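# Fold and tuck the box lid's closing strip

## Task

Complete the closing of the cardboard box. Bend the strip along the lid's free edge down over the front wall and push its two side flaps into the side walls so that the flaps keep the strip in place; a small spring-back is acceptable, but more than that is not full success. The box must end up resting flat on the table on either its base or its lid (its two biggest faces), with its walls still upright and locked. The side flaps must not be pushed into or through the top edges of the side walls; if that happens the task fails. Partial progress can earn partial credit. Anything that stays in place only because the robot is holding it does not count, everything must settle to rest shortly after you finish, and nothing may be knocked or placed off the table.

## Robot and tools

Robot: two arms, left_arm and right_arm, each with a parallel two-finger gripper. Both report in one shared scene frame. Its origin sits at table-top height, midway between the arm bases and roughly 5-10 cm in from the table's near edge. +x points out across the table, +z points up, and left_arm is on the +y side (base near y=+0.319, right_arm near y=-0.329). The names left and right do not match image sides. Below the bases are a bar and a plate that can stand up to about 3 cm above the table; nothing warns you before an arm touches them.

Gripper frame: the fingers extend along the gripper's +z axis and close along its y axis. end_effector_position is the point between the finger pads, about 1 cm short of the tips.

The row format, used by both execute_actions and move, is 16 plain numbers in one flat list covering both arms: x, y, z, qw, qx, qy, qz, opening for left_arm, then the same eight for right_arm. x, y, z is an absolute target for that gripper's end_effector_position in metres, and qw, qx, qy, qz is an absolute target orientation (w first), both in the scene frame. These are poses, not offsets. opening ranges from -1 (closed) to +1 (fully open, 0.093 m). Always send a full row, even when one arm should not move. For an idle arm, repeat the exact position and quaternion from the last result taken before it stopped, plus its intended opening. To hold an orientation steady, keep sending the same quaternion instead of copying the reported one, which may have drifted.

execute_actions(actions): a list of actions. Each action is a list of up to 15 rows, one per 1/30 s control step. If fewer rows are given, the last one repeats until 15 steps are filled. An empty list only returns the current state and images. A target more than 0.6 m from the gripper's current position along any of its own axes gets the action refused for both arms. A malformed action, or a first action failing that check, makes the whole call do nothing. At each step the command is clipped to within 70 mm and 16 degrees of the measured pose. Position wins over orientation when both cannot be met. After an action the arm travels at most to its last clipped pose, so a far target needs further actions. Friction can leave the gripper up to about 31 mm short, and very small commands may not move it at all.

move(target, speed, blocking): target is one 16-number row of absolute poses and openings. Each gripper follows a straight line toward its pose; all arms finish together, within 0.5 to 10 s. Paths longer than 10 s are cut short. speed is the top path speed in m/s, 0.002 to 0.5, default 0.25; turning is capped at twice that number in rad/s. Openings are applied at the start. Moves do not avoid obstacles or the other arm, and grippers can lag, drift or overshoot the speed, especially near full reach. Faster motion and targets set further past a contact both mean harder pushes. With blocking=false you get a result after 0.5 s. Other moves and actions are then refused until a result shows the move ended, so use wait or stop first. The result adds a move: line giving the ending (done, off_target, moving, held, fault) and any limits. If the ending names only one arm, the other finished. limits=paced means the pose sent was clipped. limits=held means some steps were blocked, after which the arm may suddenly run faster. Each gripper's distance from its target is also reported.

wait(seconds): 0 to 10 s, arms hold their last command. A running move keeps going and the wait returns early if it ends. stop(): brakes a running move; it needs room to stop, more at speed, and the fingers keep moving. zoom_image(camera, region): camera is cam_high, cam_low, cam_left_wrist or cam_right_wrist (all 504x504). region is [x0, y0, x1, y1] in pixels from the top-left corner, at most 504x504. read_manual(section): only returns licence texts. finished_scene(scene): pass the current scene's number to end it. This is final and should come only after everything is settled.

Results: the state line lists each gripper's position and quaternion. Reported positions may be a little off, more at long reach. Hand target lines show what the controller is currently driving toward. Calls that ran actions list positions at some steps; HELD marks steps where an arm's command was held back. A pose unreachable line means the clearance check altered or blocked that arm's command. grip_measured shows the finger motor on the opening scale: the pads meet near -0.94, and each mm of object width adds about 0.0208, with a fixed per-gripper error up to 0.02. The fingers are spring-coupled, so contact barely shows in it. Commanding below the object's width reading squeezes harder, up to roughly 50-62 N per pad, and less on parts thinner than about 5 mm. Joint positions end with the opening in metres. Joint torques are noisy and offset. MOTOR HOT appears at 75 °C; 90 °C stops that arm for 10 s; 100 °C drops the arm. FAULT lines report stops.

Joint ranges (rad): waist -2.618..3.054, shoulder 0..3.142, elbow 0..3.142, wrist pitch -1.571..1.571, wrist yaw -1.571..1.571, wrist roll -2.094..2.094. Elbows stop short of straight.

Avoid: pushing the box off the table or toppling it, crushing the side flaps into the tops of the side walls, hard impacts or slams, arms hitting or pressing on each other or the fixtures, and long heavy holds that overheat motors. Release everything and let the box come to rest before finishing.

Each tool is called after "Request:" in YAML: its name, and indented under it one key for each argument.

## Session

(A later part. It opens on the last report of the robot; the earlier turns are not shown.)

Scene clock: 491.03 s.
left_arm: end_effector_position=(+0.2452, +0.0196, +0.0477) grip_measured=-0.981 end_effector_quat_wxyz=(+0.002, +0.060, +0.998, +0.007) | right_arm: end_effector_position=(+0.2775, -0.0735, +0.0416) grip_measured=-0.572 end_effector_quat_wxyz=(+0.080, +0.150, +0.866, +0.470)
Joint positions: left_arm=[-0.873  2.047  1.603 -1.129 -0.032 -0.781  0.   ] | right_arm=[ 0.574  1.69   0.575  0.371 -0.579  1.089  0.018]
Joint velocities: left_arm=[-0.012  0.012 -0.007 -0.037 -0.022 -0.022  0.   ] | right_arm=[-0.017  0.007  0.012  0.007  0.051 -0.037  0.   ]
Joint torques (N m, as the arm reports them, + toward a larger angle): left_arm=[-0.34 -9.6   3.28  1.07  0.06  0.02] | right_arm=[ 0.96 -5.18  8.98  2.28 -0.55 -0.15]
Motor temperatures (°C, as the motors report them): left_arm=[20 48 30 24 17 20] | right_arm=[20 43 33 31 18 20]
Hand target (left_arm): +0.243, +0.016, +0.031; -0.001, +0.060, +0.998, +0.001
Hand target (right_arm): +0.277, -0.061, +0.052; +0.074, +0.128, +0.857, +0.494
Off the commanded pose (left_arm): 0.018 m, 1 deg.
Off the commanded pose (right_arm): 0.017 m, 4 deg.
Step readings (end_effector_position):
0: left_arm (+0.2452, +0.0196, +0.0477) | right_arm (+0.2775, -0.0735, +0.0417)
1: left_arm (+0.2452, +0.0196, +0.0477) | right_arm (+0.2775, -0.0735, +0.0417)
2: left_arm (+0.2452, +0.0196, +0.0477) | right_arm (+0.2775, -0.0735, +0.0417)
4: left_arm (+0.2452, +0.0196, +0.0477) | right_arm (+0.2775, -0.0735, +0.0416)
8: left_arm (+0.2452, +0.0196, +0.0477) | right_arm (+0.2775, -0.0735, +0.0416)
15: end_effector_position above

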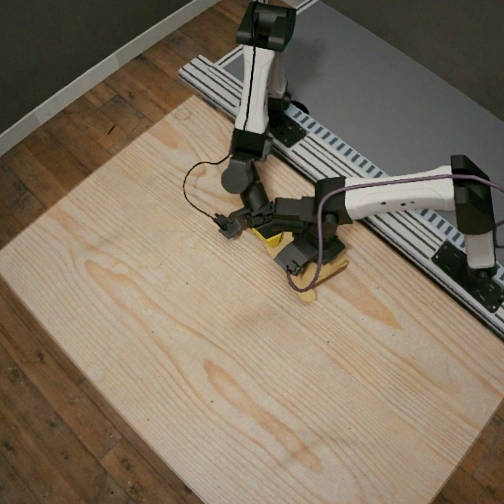

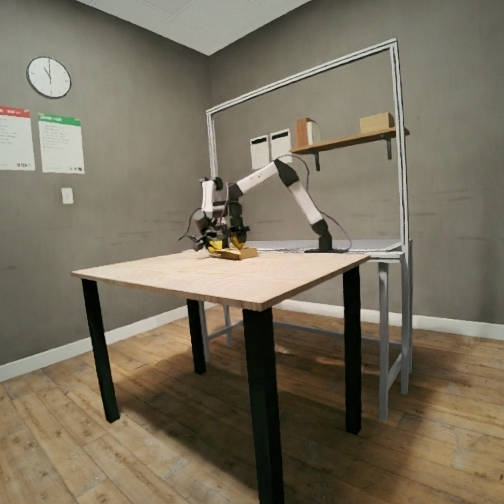

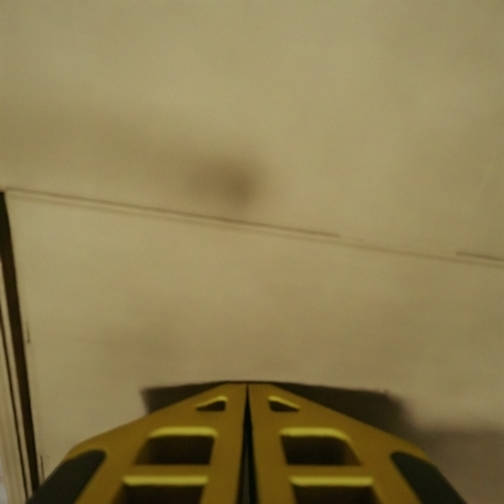

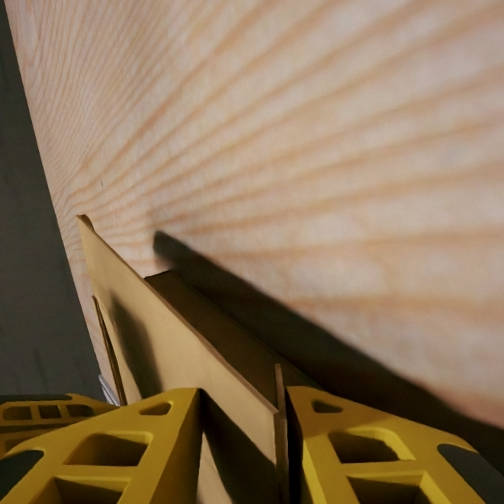

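Request:
execute_actions:
  actions:
    - [[0.244,0.015,0.030,0,0.06,0.998,0,-1, 0.277,-0.065,0.050,0.074,0.128,0.8565,0.4945,-0.45]]
    - [[0.244,0.015,0.030,0,0.06,0.998,0,-1, 0.277,-0.070,0.048,0.074,0.128,0.8565,0.4945,-0.30]]

Request:
move:
  target: [0.244,0.015,0.030,0,0.06,0.998,0,-1, 0.262,-0.130,0.050,0.074,0.128,0.8565,0.4945,-0.30]
  speed: 0.03

Scene clock: 499.53 s.
left_arm: end_effector_position=(+0.2452, +0.0196, +0.0477) grip_measured=-0.981 end_effector_quat_wxyz=(+0.002, +0.060, +0.998, +0.007) | right_arm: end_effector_position=(+0.2764, -0.0725, +0.0458) grip_measured=-0.301 end_effector_quat_wxyz=(+0.073, +0.140, +0.861, +0.483)
Joint positions: left_arm=[-0.873  2.047  1.603 -1.129 -0.032 -0.781  0.   ] | right_arm=[ 0.562  1.69   0.575  0.381 -0.62   1.08   0.031]
Joint velocities: left_arm=[-0.007 -0.012  0.012 -0.022  0.007  0.007  0.   ] | right_arm=[-0.012  0.007  0.007 -0.022 -0.022  0.022 -0.001]
Joint torques (N m, as the arm reports them, + toward a larger angle): left_arm=[-0.4  -9.51  3.36  1.07  0.07  0.03] | right_arm=[-0.71 -5.14  7.07  2.23 -0.39 -0.25]
Motor temperatures (°C, as the motors report them): left_arm=[20 48 30 24 17 20] | right_arm=[20 43 33 31 19 20]
Hand target (left_arm): +0.243, +0.016, +0.031; -0.001, +0.060, +0.998, +0.001
Hand target (right_arm): +0.277, -0.070, +0.048; +0.074, +0.128, +0.857, +0.494
Off the commanded pose (left_arm): 0.018 m, 1 deg.
Off the commanded pose (right_arm): 0.003 m, 2 deg.
Step readings (end_effector_position; steps 1 to 15: 1st action; 16 to 30: 2nd action):
0: left_arm (+0.2452, +0.0196, +0.0477) | right_arm (+0.2775, -0.0735, +0.0416)
1: left_arm (+0.2452, +0.0196, +0.0477) | right_arm (+0.2773, -0.0734, +0.0417)
2: left_arm (+0.2452, +0.0196, +0.0477) | right_arm (+0.2773, -0.0729, +0.0425)
4: left_arm (+0.2452, +0.0196, +0.0477) | right_arm (+0.2772, -0.0725, +0.0430)
8: left_arm (+0.2452, +0.0196, +0.0477) | right_arm (+0.2770, -0.0724, +0.0431)
15: left_arm (+0.2452, +0.0196, +0.0477) | right_arm (+0.2770, -0.0724, +0.0431)
16: left_arm (+0.2452, +0.0196, +0.0477) | right_arm (+0.2772, -0.0726, +0.0435)
17: left_arm (+0.2452, +0.0196, +0.0477) | right_arm (+0.2773, -0.0727, +0.0442)
19: left_arm (+0.2452, +0.0196, +0.0477) | right_arm (+0.2769, -0.0726, +0.0451)
23: left_arm (+0.2452, +0.0196, +0.0477) | right_arm (+0.2764, -0.0725, +0.0456)
30: end_effector_position above

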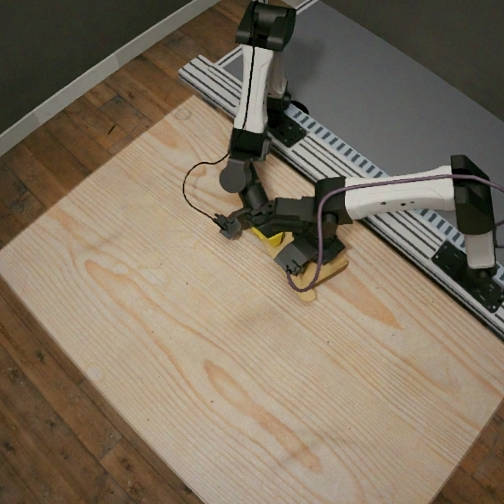

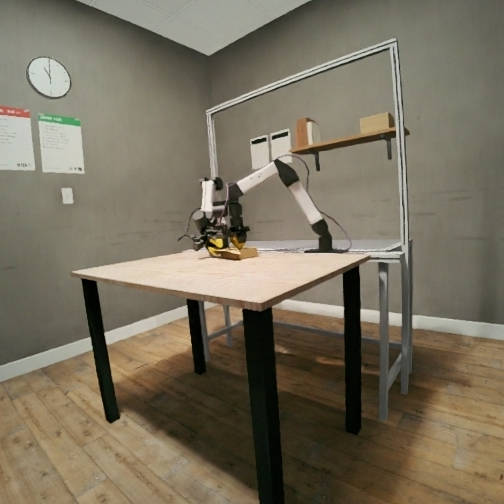

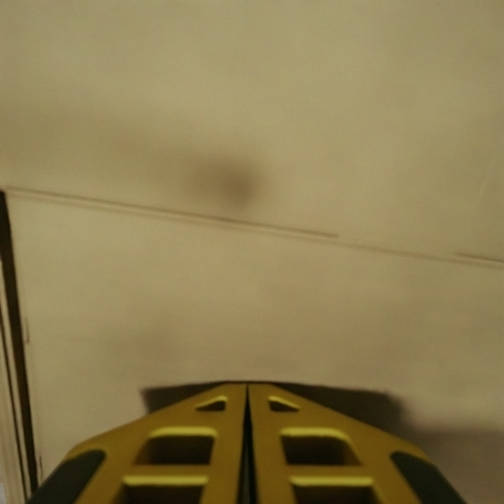

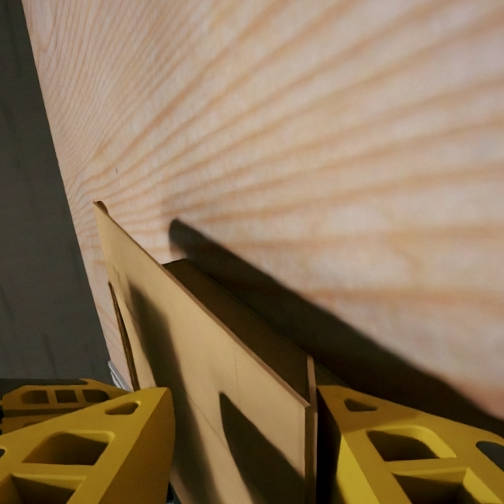

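Scene clock: 501.87 s.
left_arm: end_effector_position=(+0.2452, +0.0196, +0.0477) grip_measured=-0.981 end_effector_quat_wxyz=(+0.002, +0.060, +0.998, +0.007) | right_arm: end_effector_position=(+0.2663, -0.1266, +0.0493) grip_measured=-0.301 end_effector_quat_wxyz=(+0.074, +0.132, +0.856, +0.494)
Joint positions: left_arm=[-0.873  2.047  1.603 -1.129 -0.032 -0.781  0.   ] | right_arm=[ 0.368  1.575  0.488  0.257 -0.78   0.902  0.031]
Joint velocities: left_arm=[-0.002  0.007 -0.032 -0.066 -0.037  0.037  0.   ] | right_arm=[-0.012  0.007 -0.007 -0.022 -0.007  0.007  0.   ]
Joint torques (N m, as the arm reports them, + toward a larger angle): left_arm=[-0.36 -9.59  3.15  1.07  0.08  0.01] | right_arm=[-0.97 -6.4   5.56  1.7  -0.33 -0.28]
Motor temperatures (°C, as the motors report them): left_arm=[20 48 30 24 17 20] | right_arm=[20 43 33 31 18 20]
Hand target (left_arm): +0.244, +0.016, +0.031; -0.001, +0.060, +0.998, +0.001
Hand target (right_arm): +0.262, -0.129, +0.050; +0.074, +0.128, +0.856, +0.495
Off the commanded pose (left_arm): 0.018 m, 1 deg.
Off the commanded pose (right_arm): 0.006 m, 0 deg.
move: off_target (left_arm)

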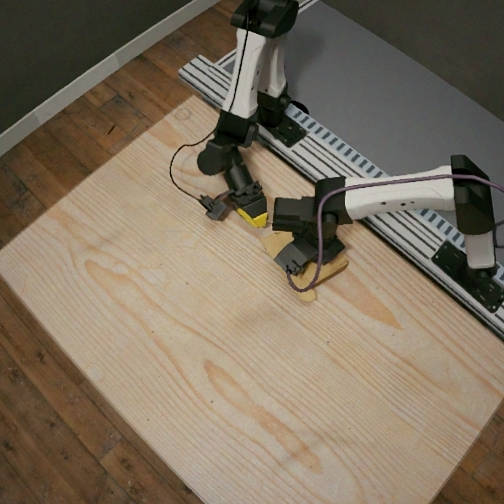

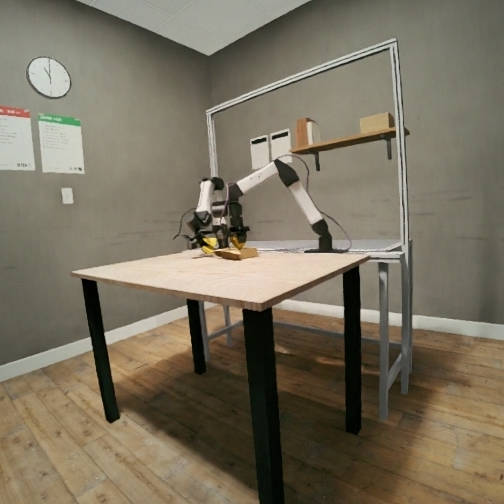

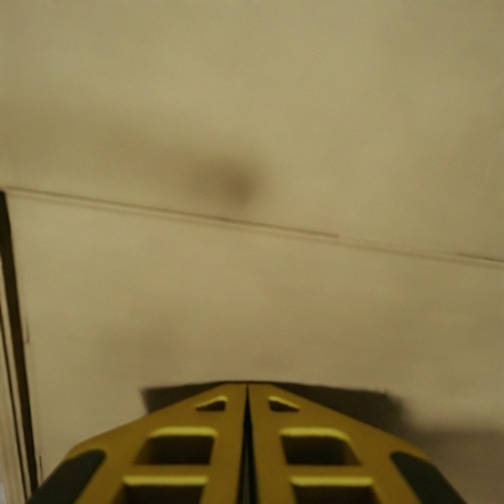

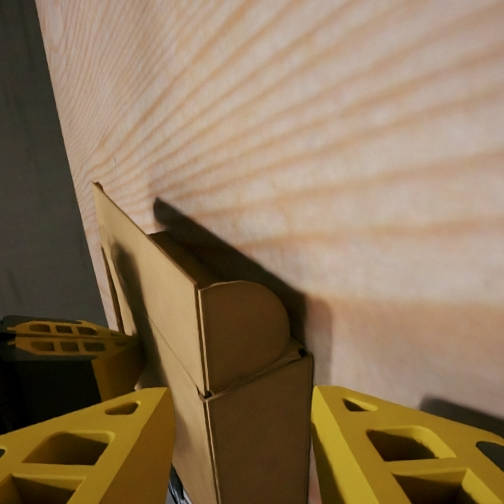

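Request:
zoom_image:
  camera: "cam_right_wrist"
  region: [140, 220, 380, 460]

Region (140, 220, 380, 460) of cam_right_wrist's 504x504 image, scaled by 2.100, with more detail than that image has.

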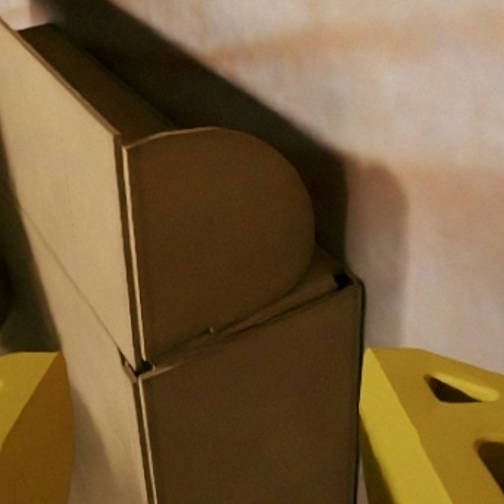

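Request:
move:
  target: [0.25,0.05,0.11,0,0.06,0.998,0,-1, 0.235,-0.15,0.11,0.03,0.13,0.96,0.25,-1]
  speed: 0.12

Request:
move:
  target: [0.328,0.095,0.085,-0.0653,0.113,0.8586,-0.4957,-0.316, 0.215,-0.04,0.10,0,0.13,0.9915,0,-1]
  speed: 0.2

Scene clock: 536.07 s.
left_arm: end_effector_position=(+0.2476, +0.0518, +0.0968) grip_measured=-0.981 end_effector_quat_wxyz=(-0.006, +0.058, +0.998, +0.013) | right_arm: end_effector_position=(+0.2329, -0.1549, +0.1040) grip_measured=-1.000 end_effector_quat_wxyz=(+0.022, +0.139, +0.958, +0.248)
Joint positions: left_arm=[-0.815  1.95   1.66  -1.303 -0.031 -0.726  0.   ] | right_arm=[ 0.521  1.387  0.939 -0.803 -0.358  0.785  0.   ]
Joint velocities: left_arm=[ 0.007 -0.002 -0.017  0.051 -0.066  0.051  0.   ] | right_arm=[ 0.007 -0.007  0.007 -0.037 -0.007 -0.022  0.   ]
Joint torques (N m, as the arm reports them, + toward a larger angle): left_arm=[  0.31 -11.73   9.33   0.23   0.03   0.15] | right_arm=[ 0.75 -5.   10.76  1.05 -0.06 -0.25]
Motor temperatures (°C, as the motors report them): left_arm=[20 49 30 24 17 20] | right_arm=[20 44 31 29 18 20]
Hand target (left_arm): +0.250, +0.050, +0.110; +0.000, +0.060, +0.998, +0.000
Hand target (right_arm): +0.234, -0.152, +0.110; +0.029, +0.128, +0.959, +0.249
Off the commanded pose (left_arm): 0.014 m, 2 deg.
Off the commanded pose (right_arm): 0.008 m, 1 deg.
move: off_target (left_arm)

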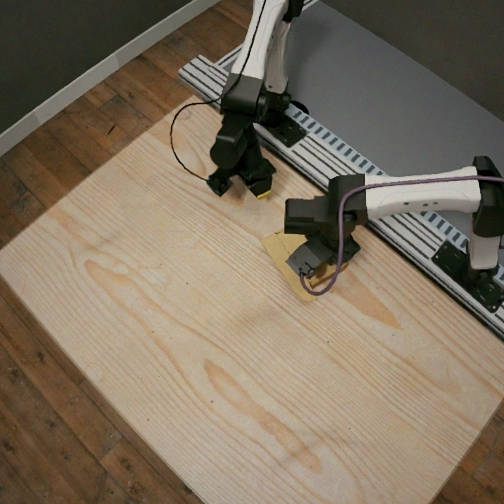

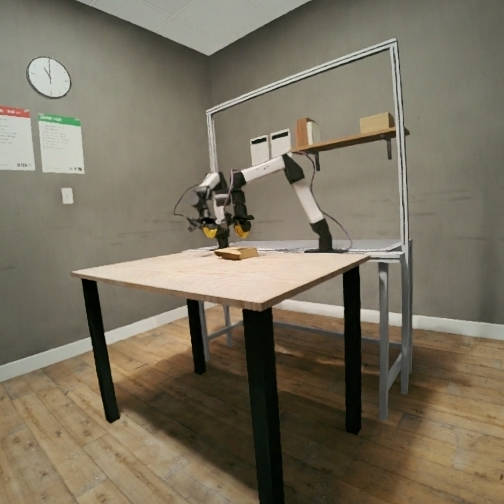

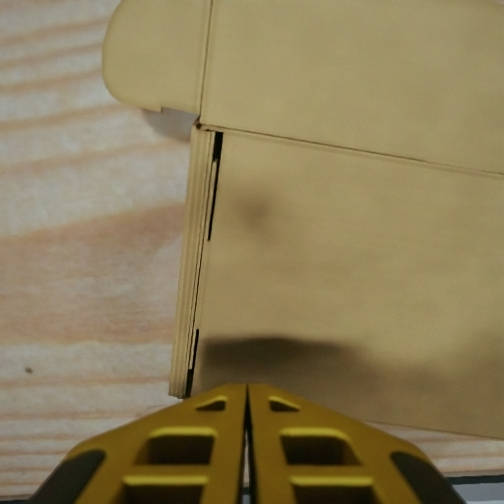

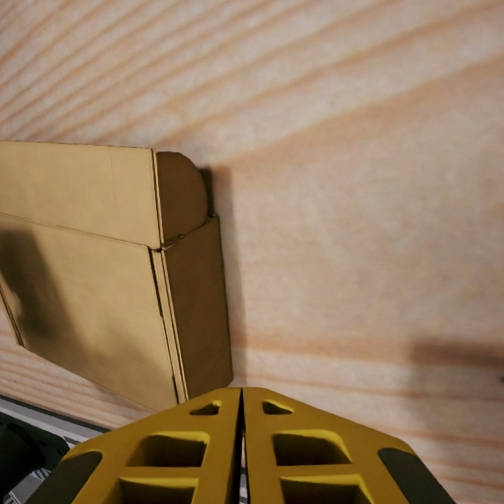

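Scene clock: 539.33 s.
left_arm: end_effector_position=(+0.3198, +0.0971, +0.0767) grip_measured=-0.318 end_effector_quat_wxyz=(-0.071, +0.107, +0.864, -0.487) | right_arm: end_effector_position=(+0.2169, -0.0453, +0.1018) grip_measured=-1.000 end_effector_quat_wxyz=(-0.002, +0.129, +0.992, +0.004)
Joint positions: left_arm=[-0.206  2.032  1.377 -0.955  1.016  0.043  0.03 ] | right_arm=[ 1.     1.942  1.615 -1.26   0.016  1.179  0.   ]
Joint velocities: left_arm=[-0.002 -0.012 -0.012  0.051  0.022 -0.022 -0.001] | right_arm=[ 0.007 -0.002  0.002 -0.022 -0.007 -0.007  0.   ]
Joint torques (N m, as the arm reports them, + toward a larger angle): left_arm=[  0.08 -10.22   9.01   0.2    0.55   0.2 ] | right_arm=[ 0.6  -7.82 10.16  0.28  0.19 -0.05]
Motor temperatures (°C, as the motors report them): left_arm=[20 49 30 24 17 20] | right_arm=[20 44 31 28 18 20]
Hand target (left_arm): +0.325, +0.096, +0.084; -0.066, +0.111, +0.860, -0.494
Hand target (right_arm): +0.216, -0.042, +0.102; +0.000, +0.129, +0.992, -0.000
Off the commanded pose (left_arm): 0.012 m, 1 deg.
Off the commanded pose (right_arm): 0.006 m, 0 deg.
move: off_target (left_arm)

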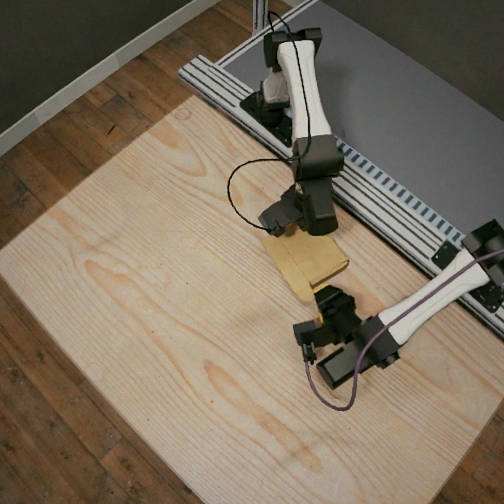

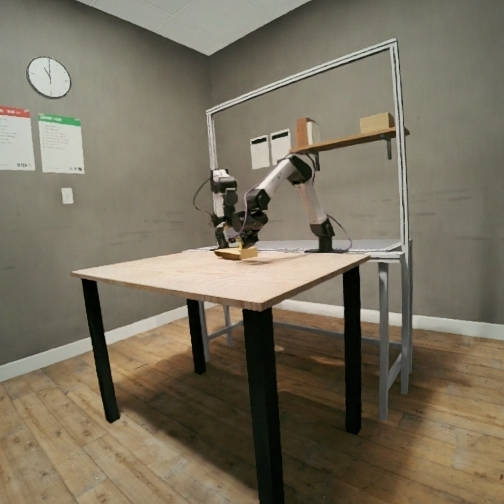

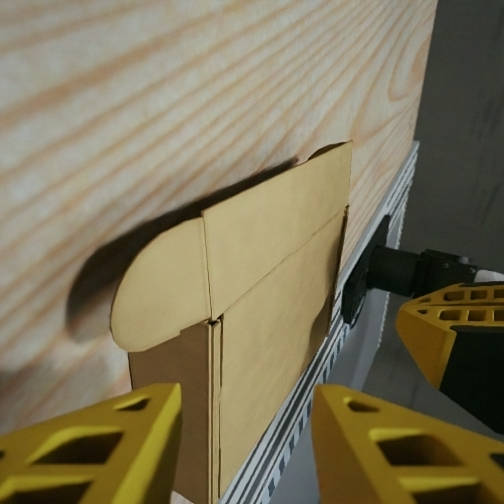

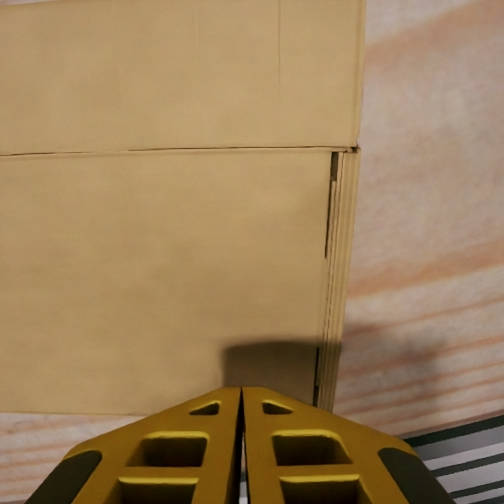

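Request:
move:
  target: [0.334,0.070,0.080,-0.0653,0.113,0.8586,-0.4957,-0.316, 0.221,-0.029,0.06,0,0.13,0.9915,0,-1]
  speed: 0.05

Request:
move:
  target: [0.334,0.070,0.080,-0.0653,0.113,0.8586,-0.4957,-0.316, 0.221,-0.029,0.031,0,0.13,0.9915,0,-1]
  speed: 0.02

Scene clock: 554.73 s.
left_arm: end_effector_position=(+0.3269, +0.0770, +0.0741) grip_measured=-0.318 end_effector_quat_wxyz=(-0.077, +0.104, +0.863, -0.489) | right_arm: end_effector_position=(+0.2251, -0.0333, +0.0673) grip_measured=-1.000 end_effector_quat_wxyz=(-0.002, +0.134, +0.991, +0.002)
Joint positions: left_arm=[-0.253  2.067  1.417 -0.899  1.021 -0.043  0.03 ] | right_arm=[ 1.     2.018  1.583 -1.156  0.017  1.188  0.   ]
Joint velocities: left_arm=[ 0.007 -0.012 -0.012 -0.022  0.007  0.051 -0.   ] | right_arm=[ 0.007 -0.007 -0.022  0.037 -0.007  0.051  0.   ]
Joint torques (N m, as the arm reports them, + toward a larger angle): left_arm=[ -0.78 -10.55   8.86   0.66   0.57   0.04] | right_arm=[ 1.1  -8.4   6.65  0.61  0.17 -0.08]
Motor temperatures (°C, as the motors report them): left_arm=[20 49 32 23 18 20] | right_arm=[20 46 32 27 18 20]
Hand target (left_arm): +0.334, +0.070, +0.080; -0.065, +0.113, +0.859, -0.496
Hand target (right_arm): +0.221, -0.029, +0.060; -0.000, +0.130, +0.992, -0.000
Off the commanded pose (left_arm): 0.012 m, 2 deg.
Off the commanded pose (right_arm): 0.009 m, 1 deg.
move: off_target (left_arm)

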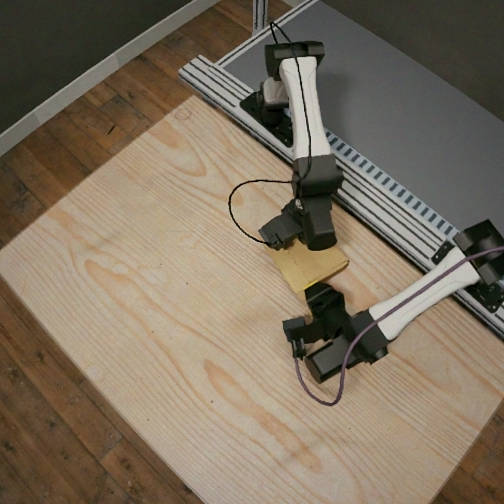

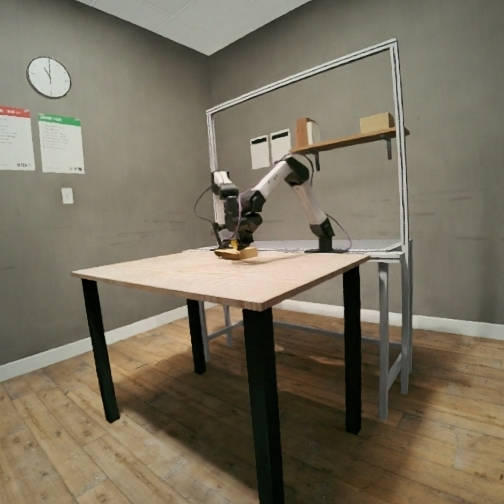

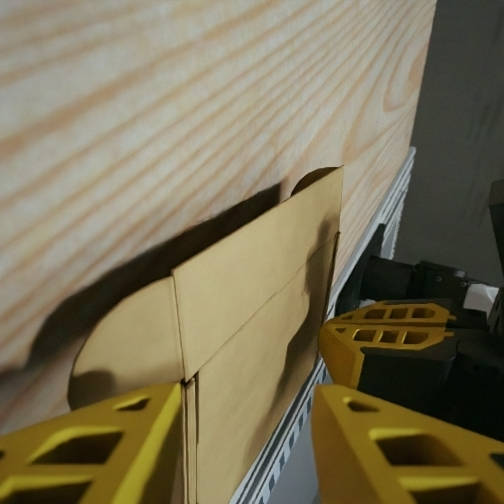

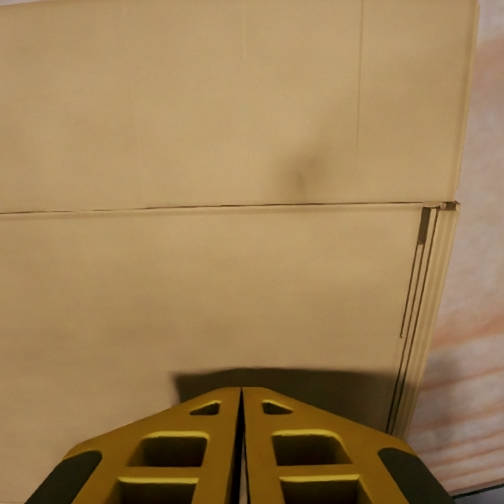

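Scene clock: 556.80 s.
left_arm: end_effector_position=(+0.3270, +0.0769, +0.0741) grip_measured=-0.318 end_effector_quat_wxyz=(-0.077, +0.104, +0.863, -0.489) | right_arm: end_effector_position=(+0.2243, -0.0337, +0.0514) grip_measured=-1.000 end_effector_quat_wxyz=(-0.001, +0.134, +0.991, +0.004)
Joint positions: left_arm=[-0.253  2.067  1.417 -0.898  1.021 -0.045  0.03 ] | right_arm=[ 1.     2.023  1.526 -1.088  0.017  1.188  0.   ]
Joint velocities: left_arm=[-0.002  0.027  0.007 -0.037 -0.022 -0.022  0.   ] | right_arm=[ 0.002 -0.017 -0.002  0.007 -0.051 -0.007  0.   ]
Joint torques (N m, as the arm reports them, + toward a larger angle): left_arm=[ -0.89 -10.72   8.86   0.66   0.55   0.02] | right_arm=[ 0.94 -7.    4.05  0.96  0.16 -0.08]
Motor temperatures (°C, as the motors report them): left_arm=[20 50 32 23 18 20] | right_arm=[20 46 32 27 18 20]
Hand target (left_arm): +0.334, +0.070, +0.080; -0.065, +0.113, +0.859, -0.496
Hand target (right_arm): +0.221, -0.030, +0.032; -0.000, +0.130, +0.992, -0.001
Off the commanded pose (left_arm): 0.011 m, 2 deg.
Off the commanded pose (right_arm): 0.021 m, 1 deg.
move: off_target (left_arm, right_arm)

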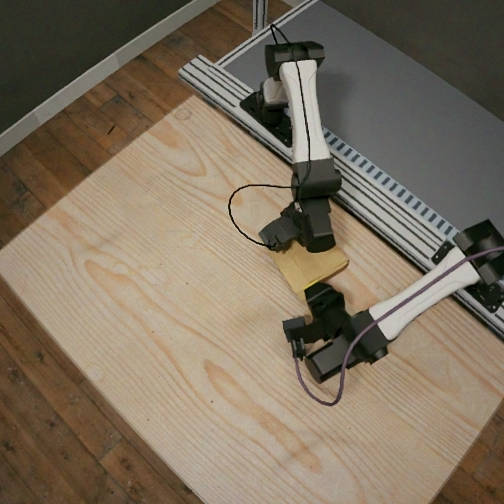

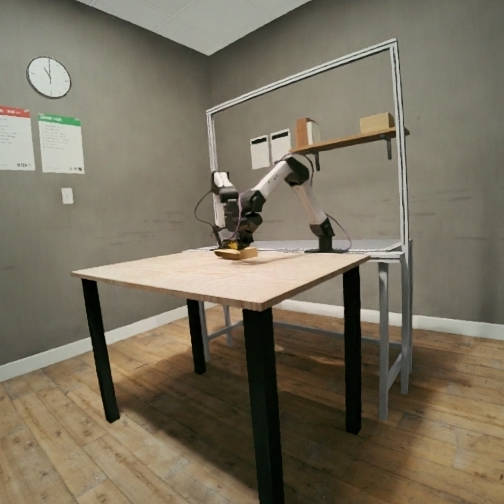

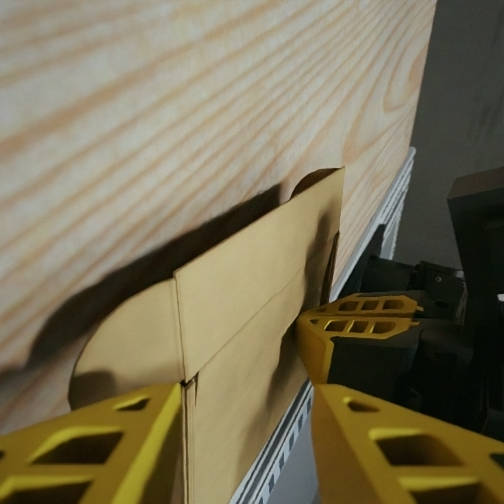

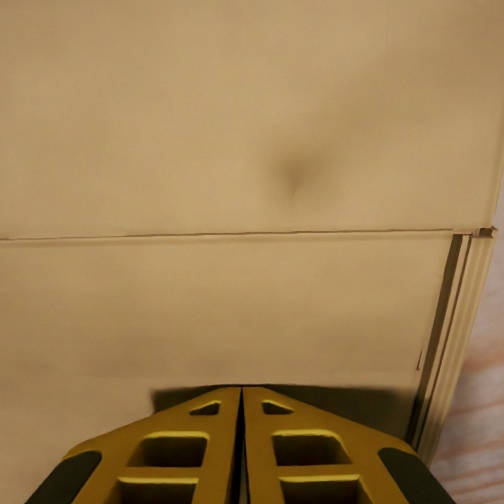

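Request:
move:
  target: [0.336,0.067,0.058,-0.0653,0.113,0.8586,-0.4957,-0.316, 0.221,-0.029,0.031,0,0.13,0.9915,0,-1]
  speed: 0.015

Scene clock: 567.77 s.
left_arm: end_effector_position=(+0.3358, +0.0720, +0.0586) grip_measured=-0.318 end_effector_quat_wxyz=(-0.066, +0.110, +0.862, -0.490) | right_arm: end_effector_position=(+0.2244, -0.0336, +0.0517) grip_measured=-1.000 end_effector_quat_wxyz=(-0.000, +0.134, +0.991, +0.006)
Joint positions: left_arm=[-0.258  2.111  1.417 -0.822  1.021 -0.054  0.03 ] | right_arm=[ 1.     2.02   1.522 -1.084  0.017  1.188  0.   ]
Joint velocities: left_arm=[-0.012 -0.007 -0.007 -0.037 -0.007 -0.051 -0.   ] | right_arm=[-0.012 -0.002  0.007  0.037  0.007  0.051  0.   ]
Joint torques (N m, as the arm reports them, + toward a larger angle): left_arm=[ -0.82 -10.99   6.59   0.71   0.57   0.03] | right_arm=[ 0.95 -6.69  4.37  0.94  0.17 -0.08]
Motor temperatures (°C, as the motors report them): left_arm=[20 50 33 23 18 20] | right_arm=[20 47 31 26 18 20]
Hand target (left_arm): +0.336, +0.067, +0.058; -0.065, +0.113, +0.859, -0.496
Hand target (right_arm): +0.221, -0.030, +0.032; -0.000, +0.130, +0.992, -0.001
Off the commanded pose (left_arm): 0.005 m, 1 deg.
Off the commanded pose (right_arm): 0.021 m, 1 deg.
move: off_target (right_arm)

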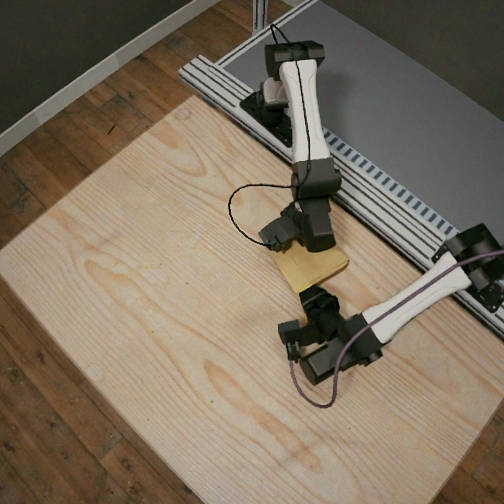

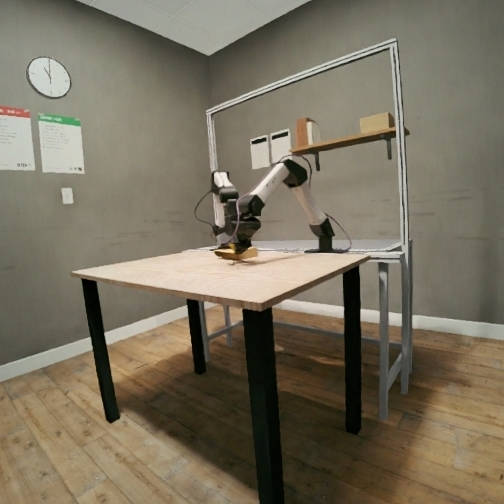

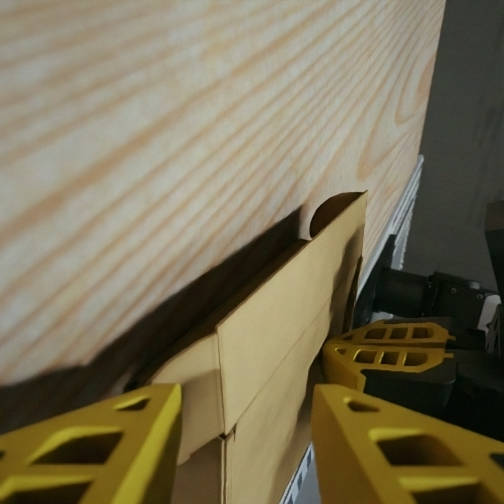

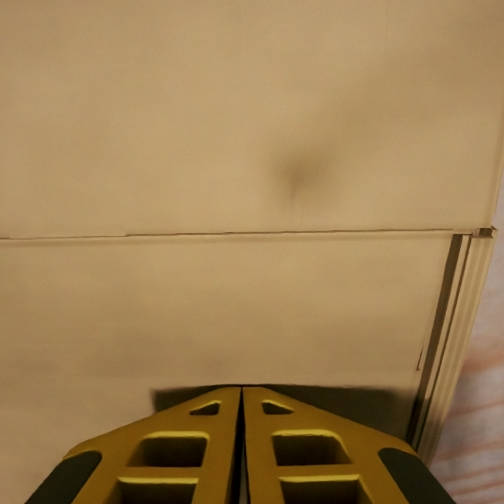

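Request:
move:
  target: [0.335,0.063,0.040,-0.0653,0.113,0.8586,-0.4957,-0.316, 0.221,-0.029,0.031,0,0.13,0.9915,0,-1]
  speed: 0.012

Scene clock: 577.57 s.
left_arm: end_effector_position=(+0.3438, +0.0657, +0.0484) grip_measured=-0.318 end_effector_quat_wxyz=(-0.052, +0.117, +0.861, -0.493) | right_arm: end_effector_position=(+0.2245, -0.0336, +0.0518) grip_measured=-1.000 end_effector_quat_wxyz=(+0.001, +0.134, +0.991, +0.007)
Joint positions: left_arm=[-0.267  2.14   1.417 -0.744  1.021 -0.073  0.03 ] | right_arm=[ 1.     2.017  1.519 -1.08   0.017  1.188  0.   ]
Joint velocities: left_arm=[-0.002 -0.017  0.012 -0.022  0.007  0.022  0.001] | right_arm=[ 0.002  0.007 -0.002 -0.066 -0.051 -0.037  0.   ]
Joint torques (N m, as the arm reports them, + toward a larger angle): left_arm=[ -0.78 -11.15   3.77   0.83   0.53   0.01] | right_arm=[ 0.96 -6.55  4.68  0.92  0.18 -0.08]
Motor temperatures (°C, as the motors report them): left_arm=[20 51 33 23 18 20] | right_arm=[20 47 30 26 18 20]
Hand target (left_arm): +0.335, +0.063, +0.040; -0.065, +0.113, +0.859, -0.496
Hand target (right_arm): +0.221, -0.030, +0.032; +0.000, +0.130, +0.992, -0.000
Off the commanded pose (left_arm): 0.012 m, 2 deg.
Off the commanded pose (right_arm): 0.022 m, 1 deg.
move: off_target (left_arm, right_arm)

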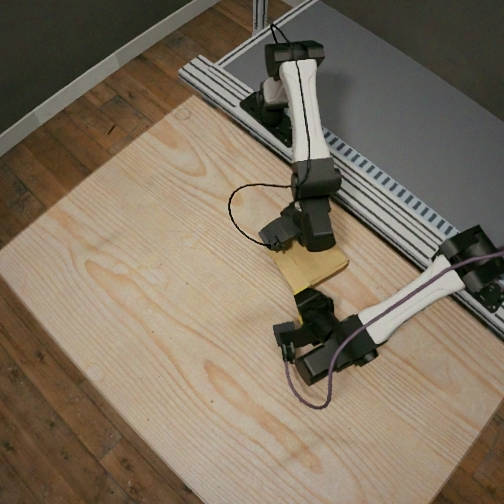

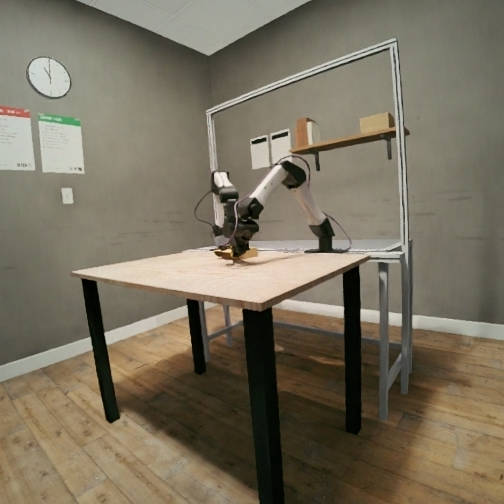

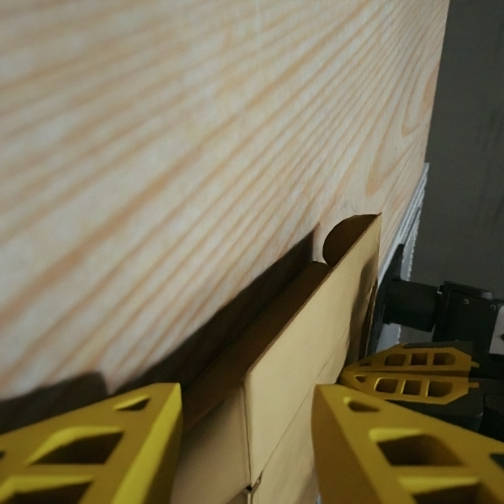

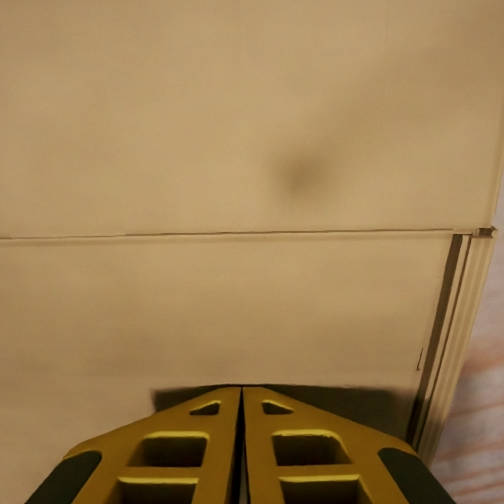

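Request:
move:
  target: [0.326,0.062,0.042,-0.0653,0.113,0.8586,-0.4957,-0.316, 0.221,-0.029,0.031,0,0.13,0.9915,0,-1]
  speed: 0.01

Scene clock: 583.93 s.
left_arm: end_effector_position=(+0.3364, +0.0659, +0.0371) grip_measured=-0.318 end_effector_quat_wxyz=(-0.057, +0.112, +0.861, -0.492) | right_arm: end_effector_position=(+0.2247, -0.0334, +0.0527) grip_measured=-1.000 end_effector_quat_wxyz=(+0.001, +0.134, +0.991, +0.008)
Joint positions: left_arm=[-0.272  2.14   1.365 -0.692  1.021 -0.09   0.03 ] | right_arm=[ 1.     2.014  1.519 -1.08   0.017  1.188  0.   ]
Joint velocities: left_arm=[-0.007 -0.017  0.007 -0.051 -0.051 -0.051  0.001] | right_arm=[-0.017  0.007  0.012 -0.022  0.007 -0.066  0.   ]
Joint torques (N m, as the arm reports them, + toward a larger angle): left_arm=[ -1.34 -13.98   4.     0.62   0.52  -0.01] | right_arm=[ 0.96 -6.37  4.64  0.91  0.17 -0.09]
Motor temperatures (°C, as the motors report them): left_arm=[20 52 33 23 18 20] | right_arm=[20 47 30 26 18 20]
Hand target (left_arm): +0.326, +0.062, +0.042; -0.066, +0.113, +0.859, -0.496
Hand target (right_arm): +0.221, -0.030, +0.032; -0.000, +0.130, +0.992, -0.000
Off the commanded pose (left_arm): 0.012 m, 1 deg.
Off the commanded pose (right_arm): 0.022 m, 1 deg.
move: off_target (left_arm, right_arm)

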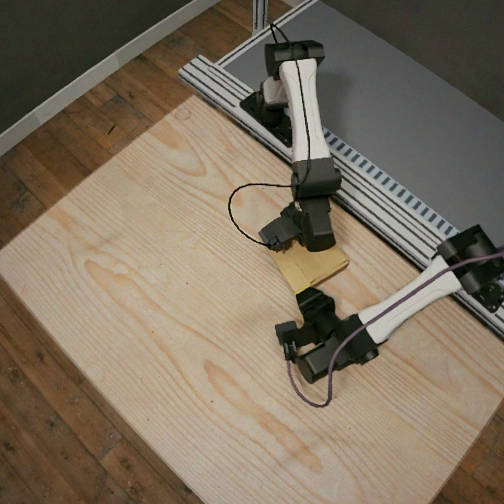

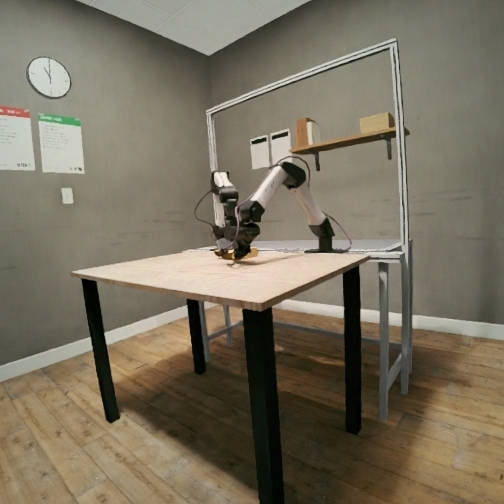

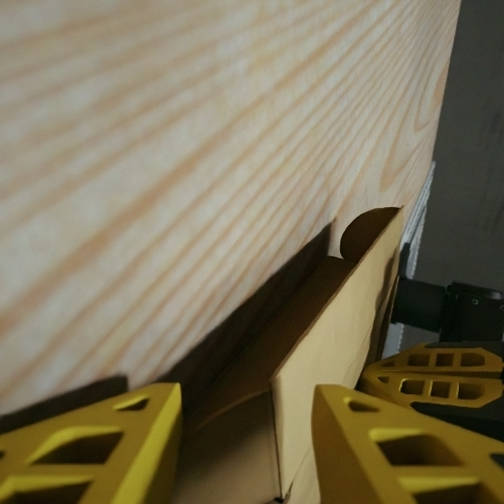

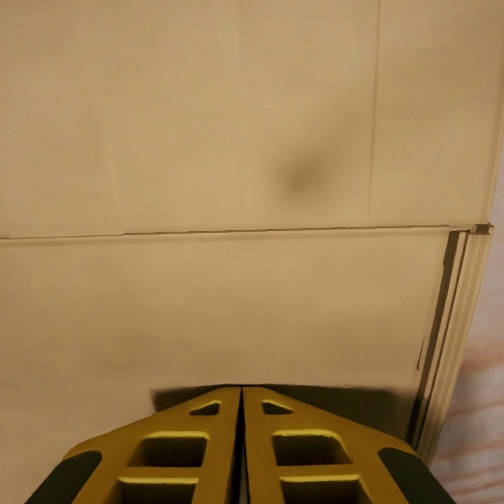

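Request:
move:
  target: [0.326,0.052,0.047,-0.0653,0.113,0.8586,-0.4957,-0.316, 0.221,-0.029,0.031,0,0.13,0.9915,0,-1]
  speed: 0.01

Request:
zoom_image:
  camera: "cam_left_wrist"
  region: [120, 260, 400, 504]

Scene clock: 591.33 s.
left_arm: end_effector_position=(+0.3361, +0.0584, +0.0389) grip_measured=-0.318 end_effector_quat_wxyz=(-0.057, +0.110, +0.865, -0.487) | right_arm: end_effector_position=(+0.2239, -0.0333, +0.0520) grip_measured=-1.000 end_effector_quat_wxyz=(+0.001, +0.133, +0.991, +0.008)
Joint positions: left_arm=[-0.293  2.131  1.365 -0.666  1.005 -0.136  0.03 ] | right_arm=[ 1.001  2.014  1.516 -1.078  0.017  1.188  0.   ]
Joint velocities: left_arm=[ 0.007 -0.007  0.007 -0.066  0.007  0.066 -0.   ] | right_arm=[-0.007  0.002  0.002  0.037  0.066 -0.007  0.   ]
Joint torques (N m, as the arm reports them, + toward a larger angle): left_arm=[ -1.4  -13.71   4.78   0.69   0.62  -0.02] | right_arm=[ 0.78 -6.42  4.99  0.9   0.17 -0.08]
Motor temperatures (°C, as the motors report them): left_arm=[20 54 32 23 18 20] | right_arm=[20 46 29 26 18 20]
Hand target (left_arm): +0.327, +0.052, +0.047; -0.065, +0.113, +0.859, -0.496
Hand target (right_arm): +0.221, -0.030, +0.032; -0.000, +0.130, +0.992, -0.000
Off the commanded pose (left_arm): 0.014 m, 2 deg.
Off the commanded pose (right_arm): 0.022 m, 1 deg.
move: off_target (left_arm, right_arm)

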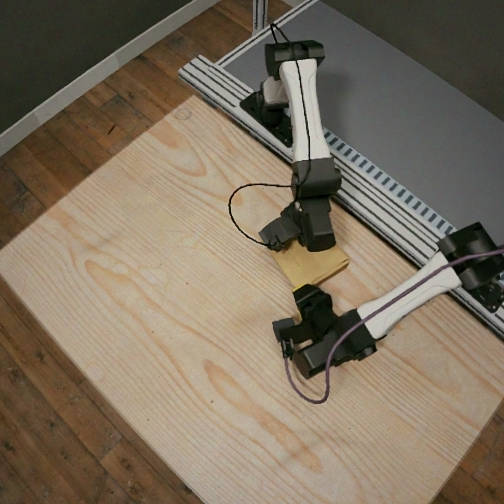

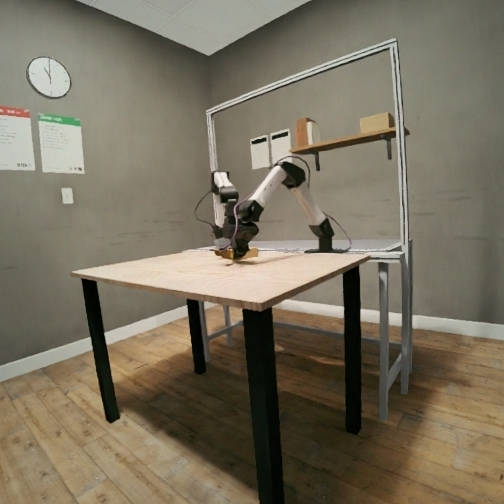

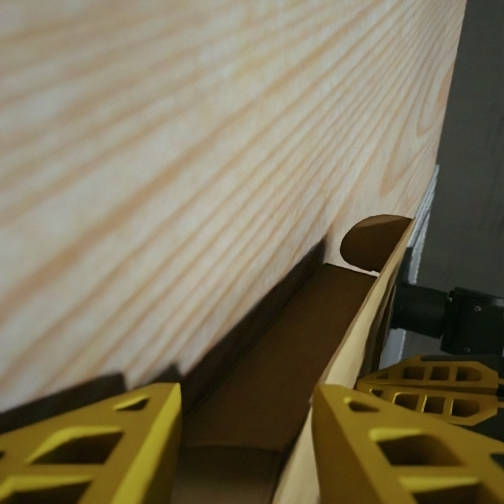

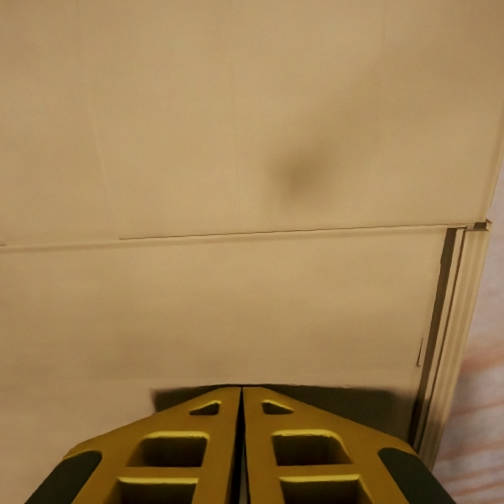

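Region (120, 260, 400, 504) of cam_left_wrist's 504x504 image, scaled by 1.800, with more detail than that image has; it fills the top 439 rows of this view, and the rest is white.

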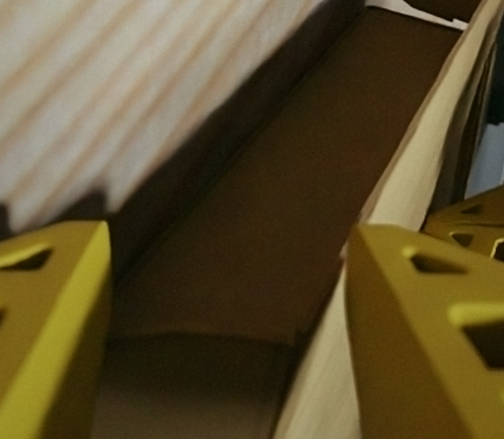

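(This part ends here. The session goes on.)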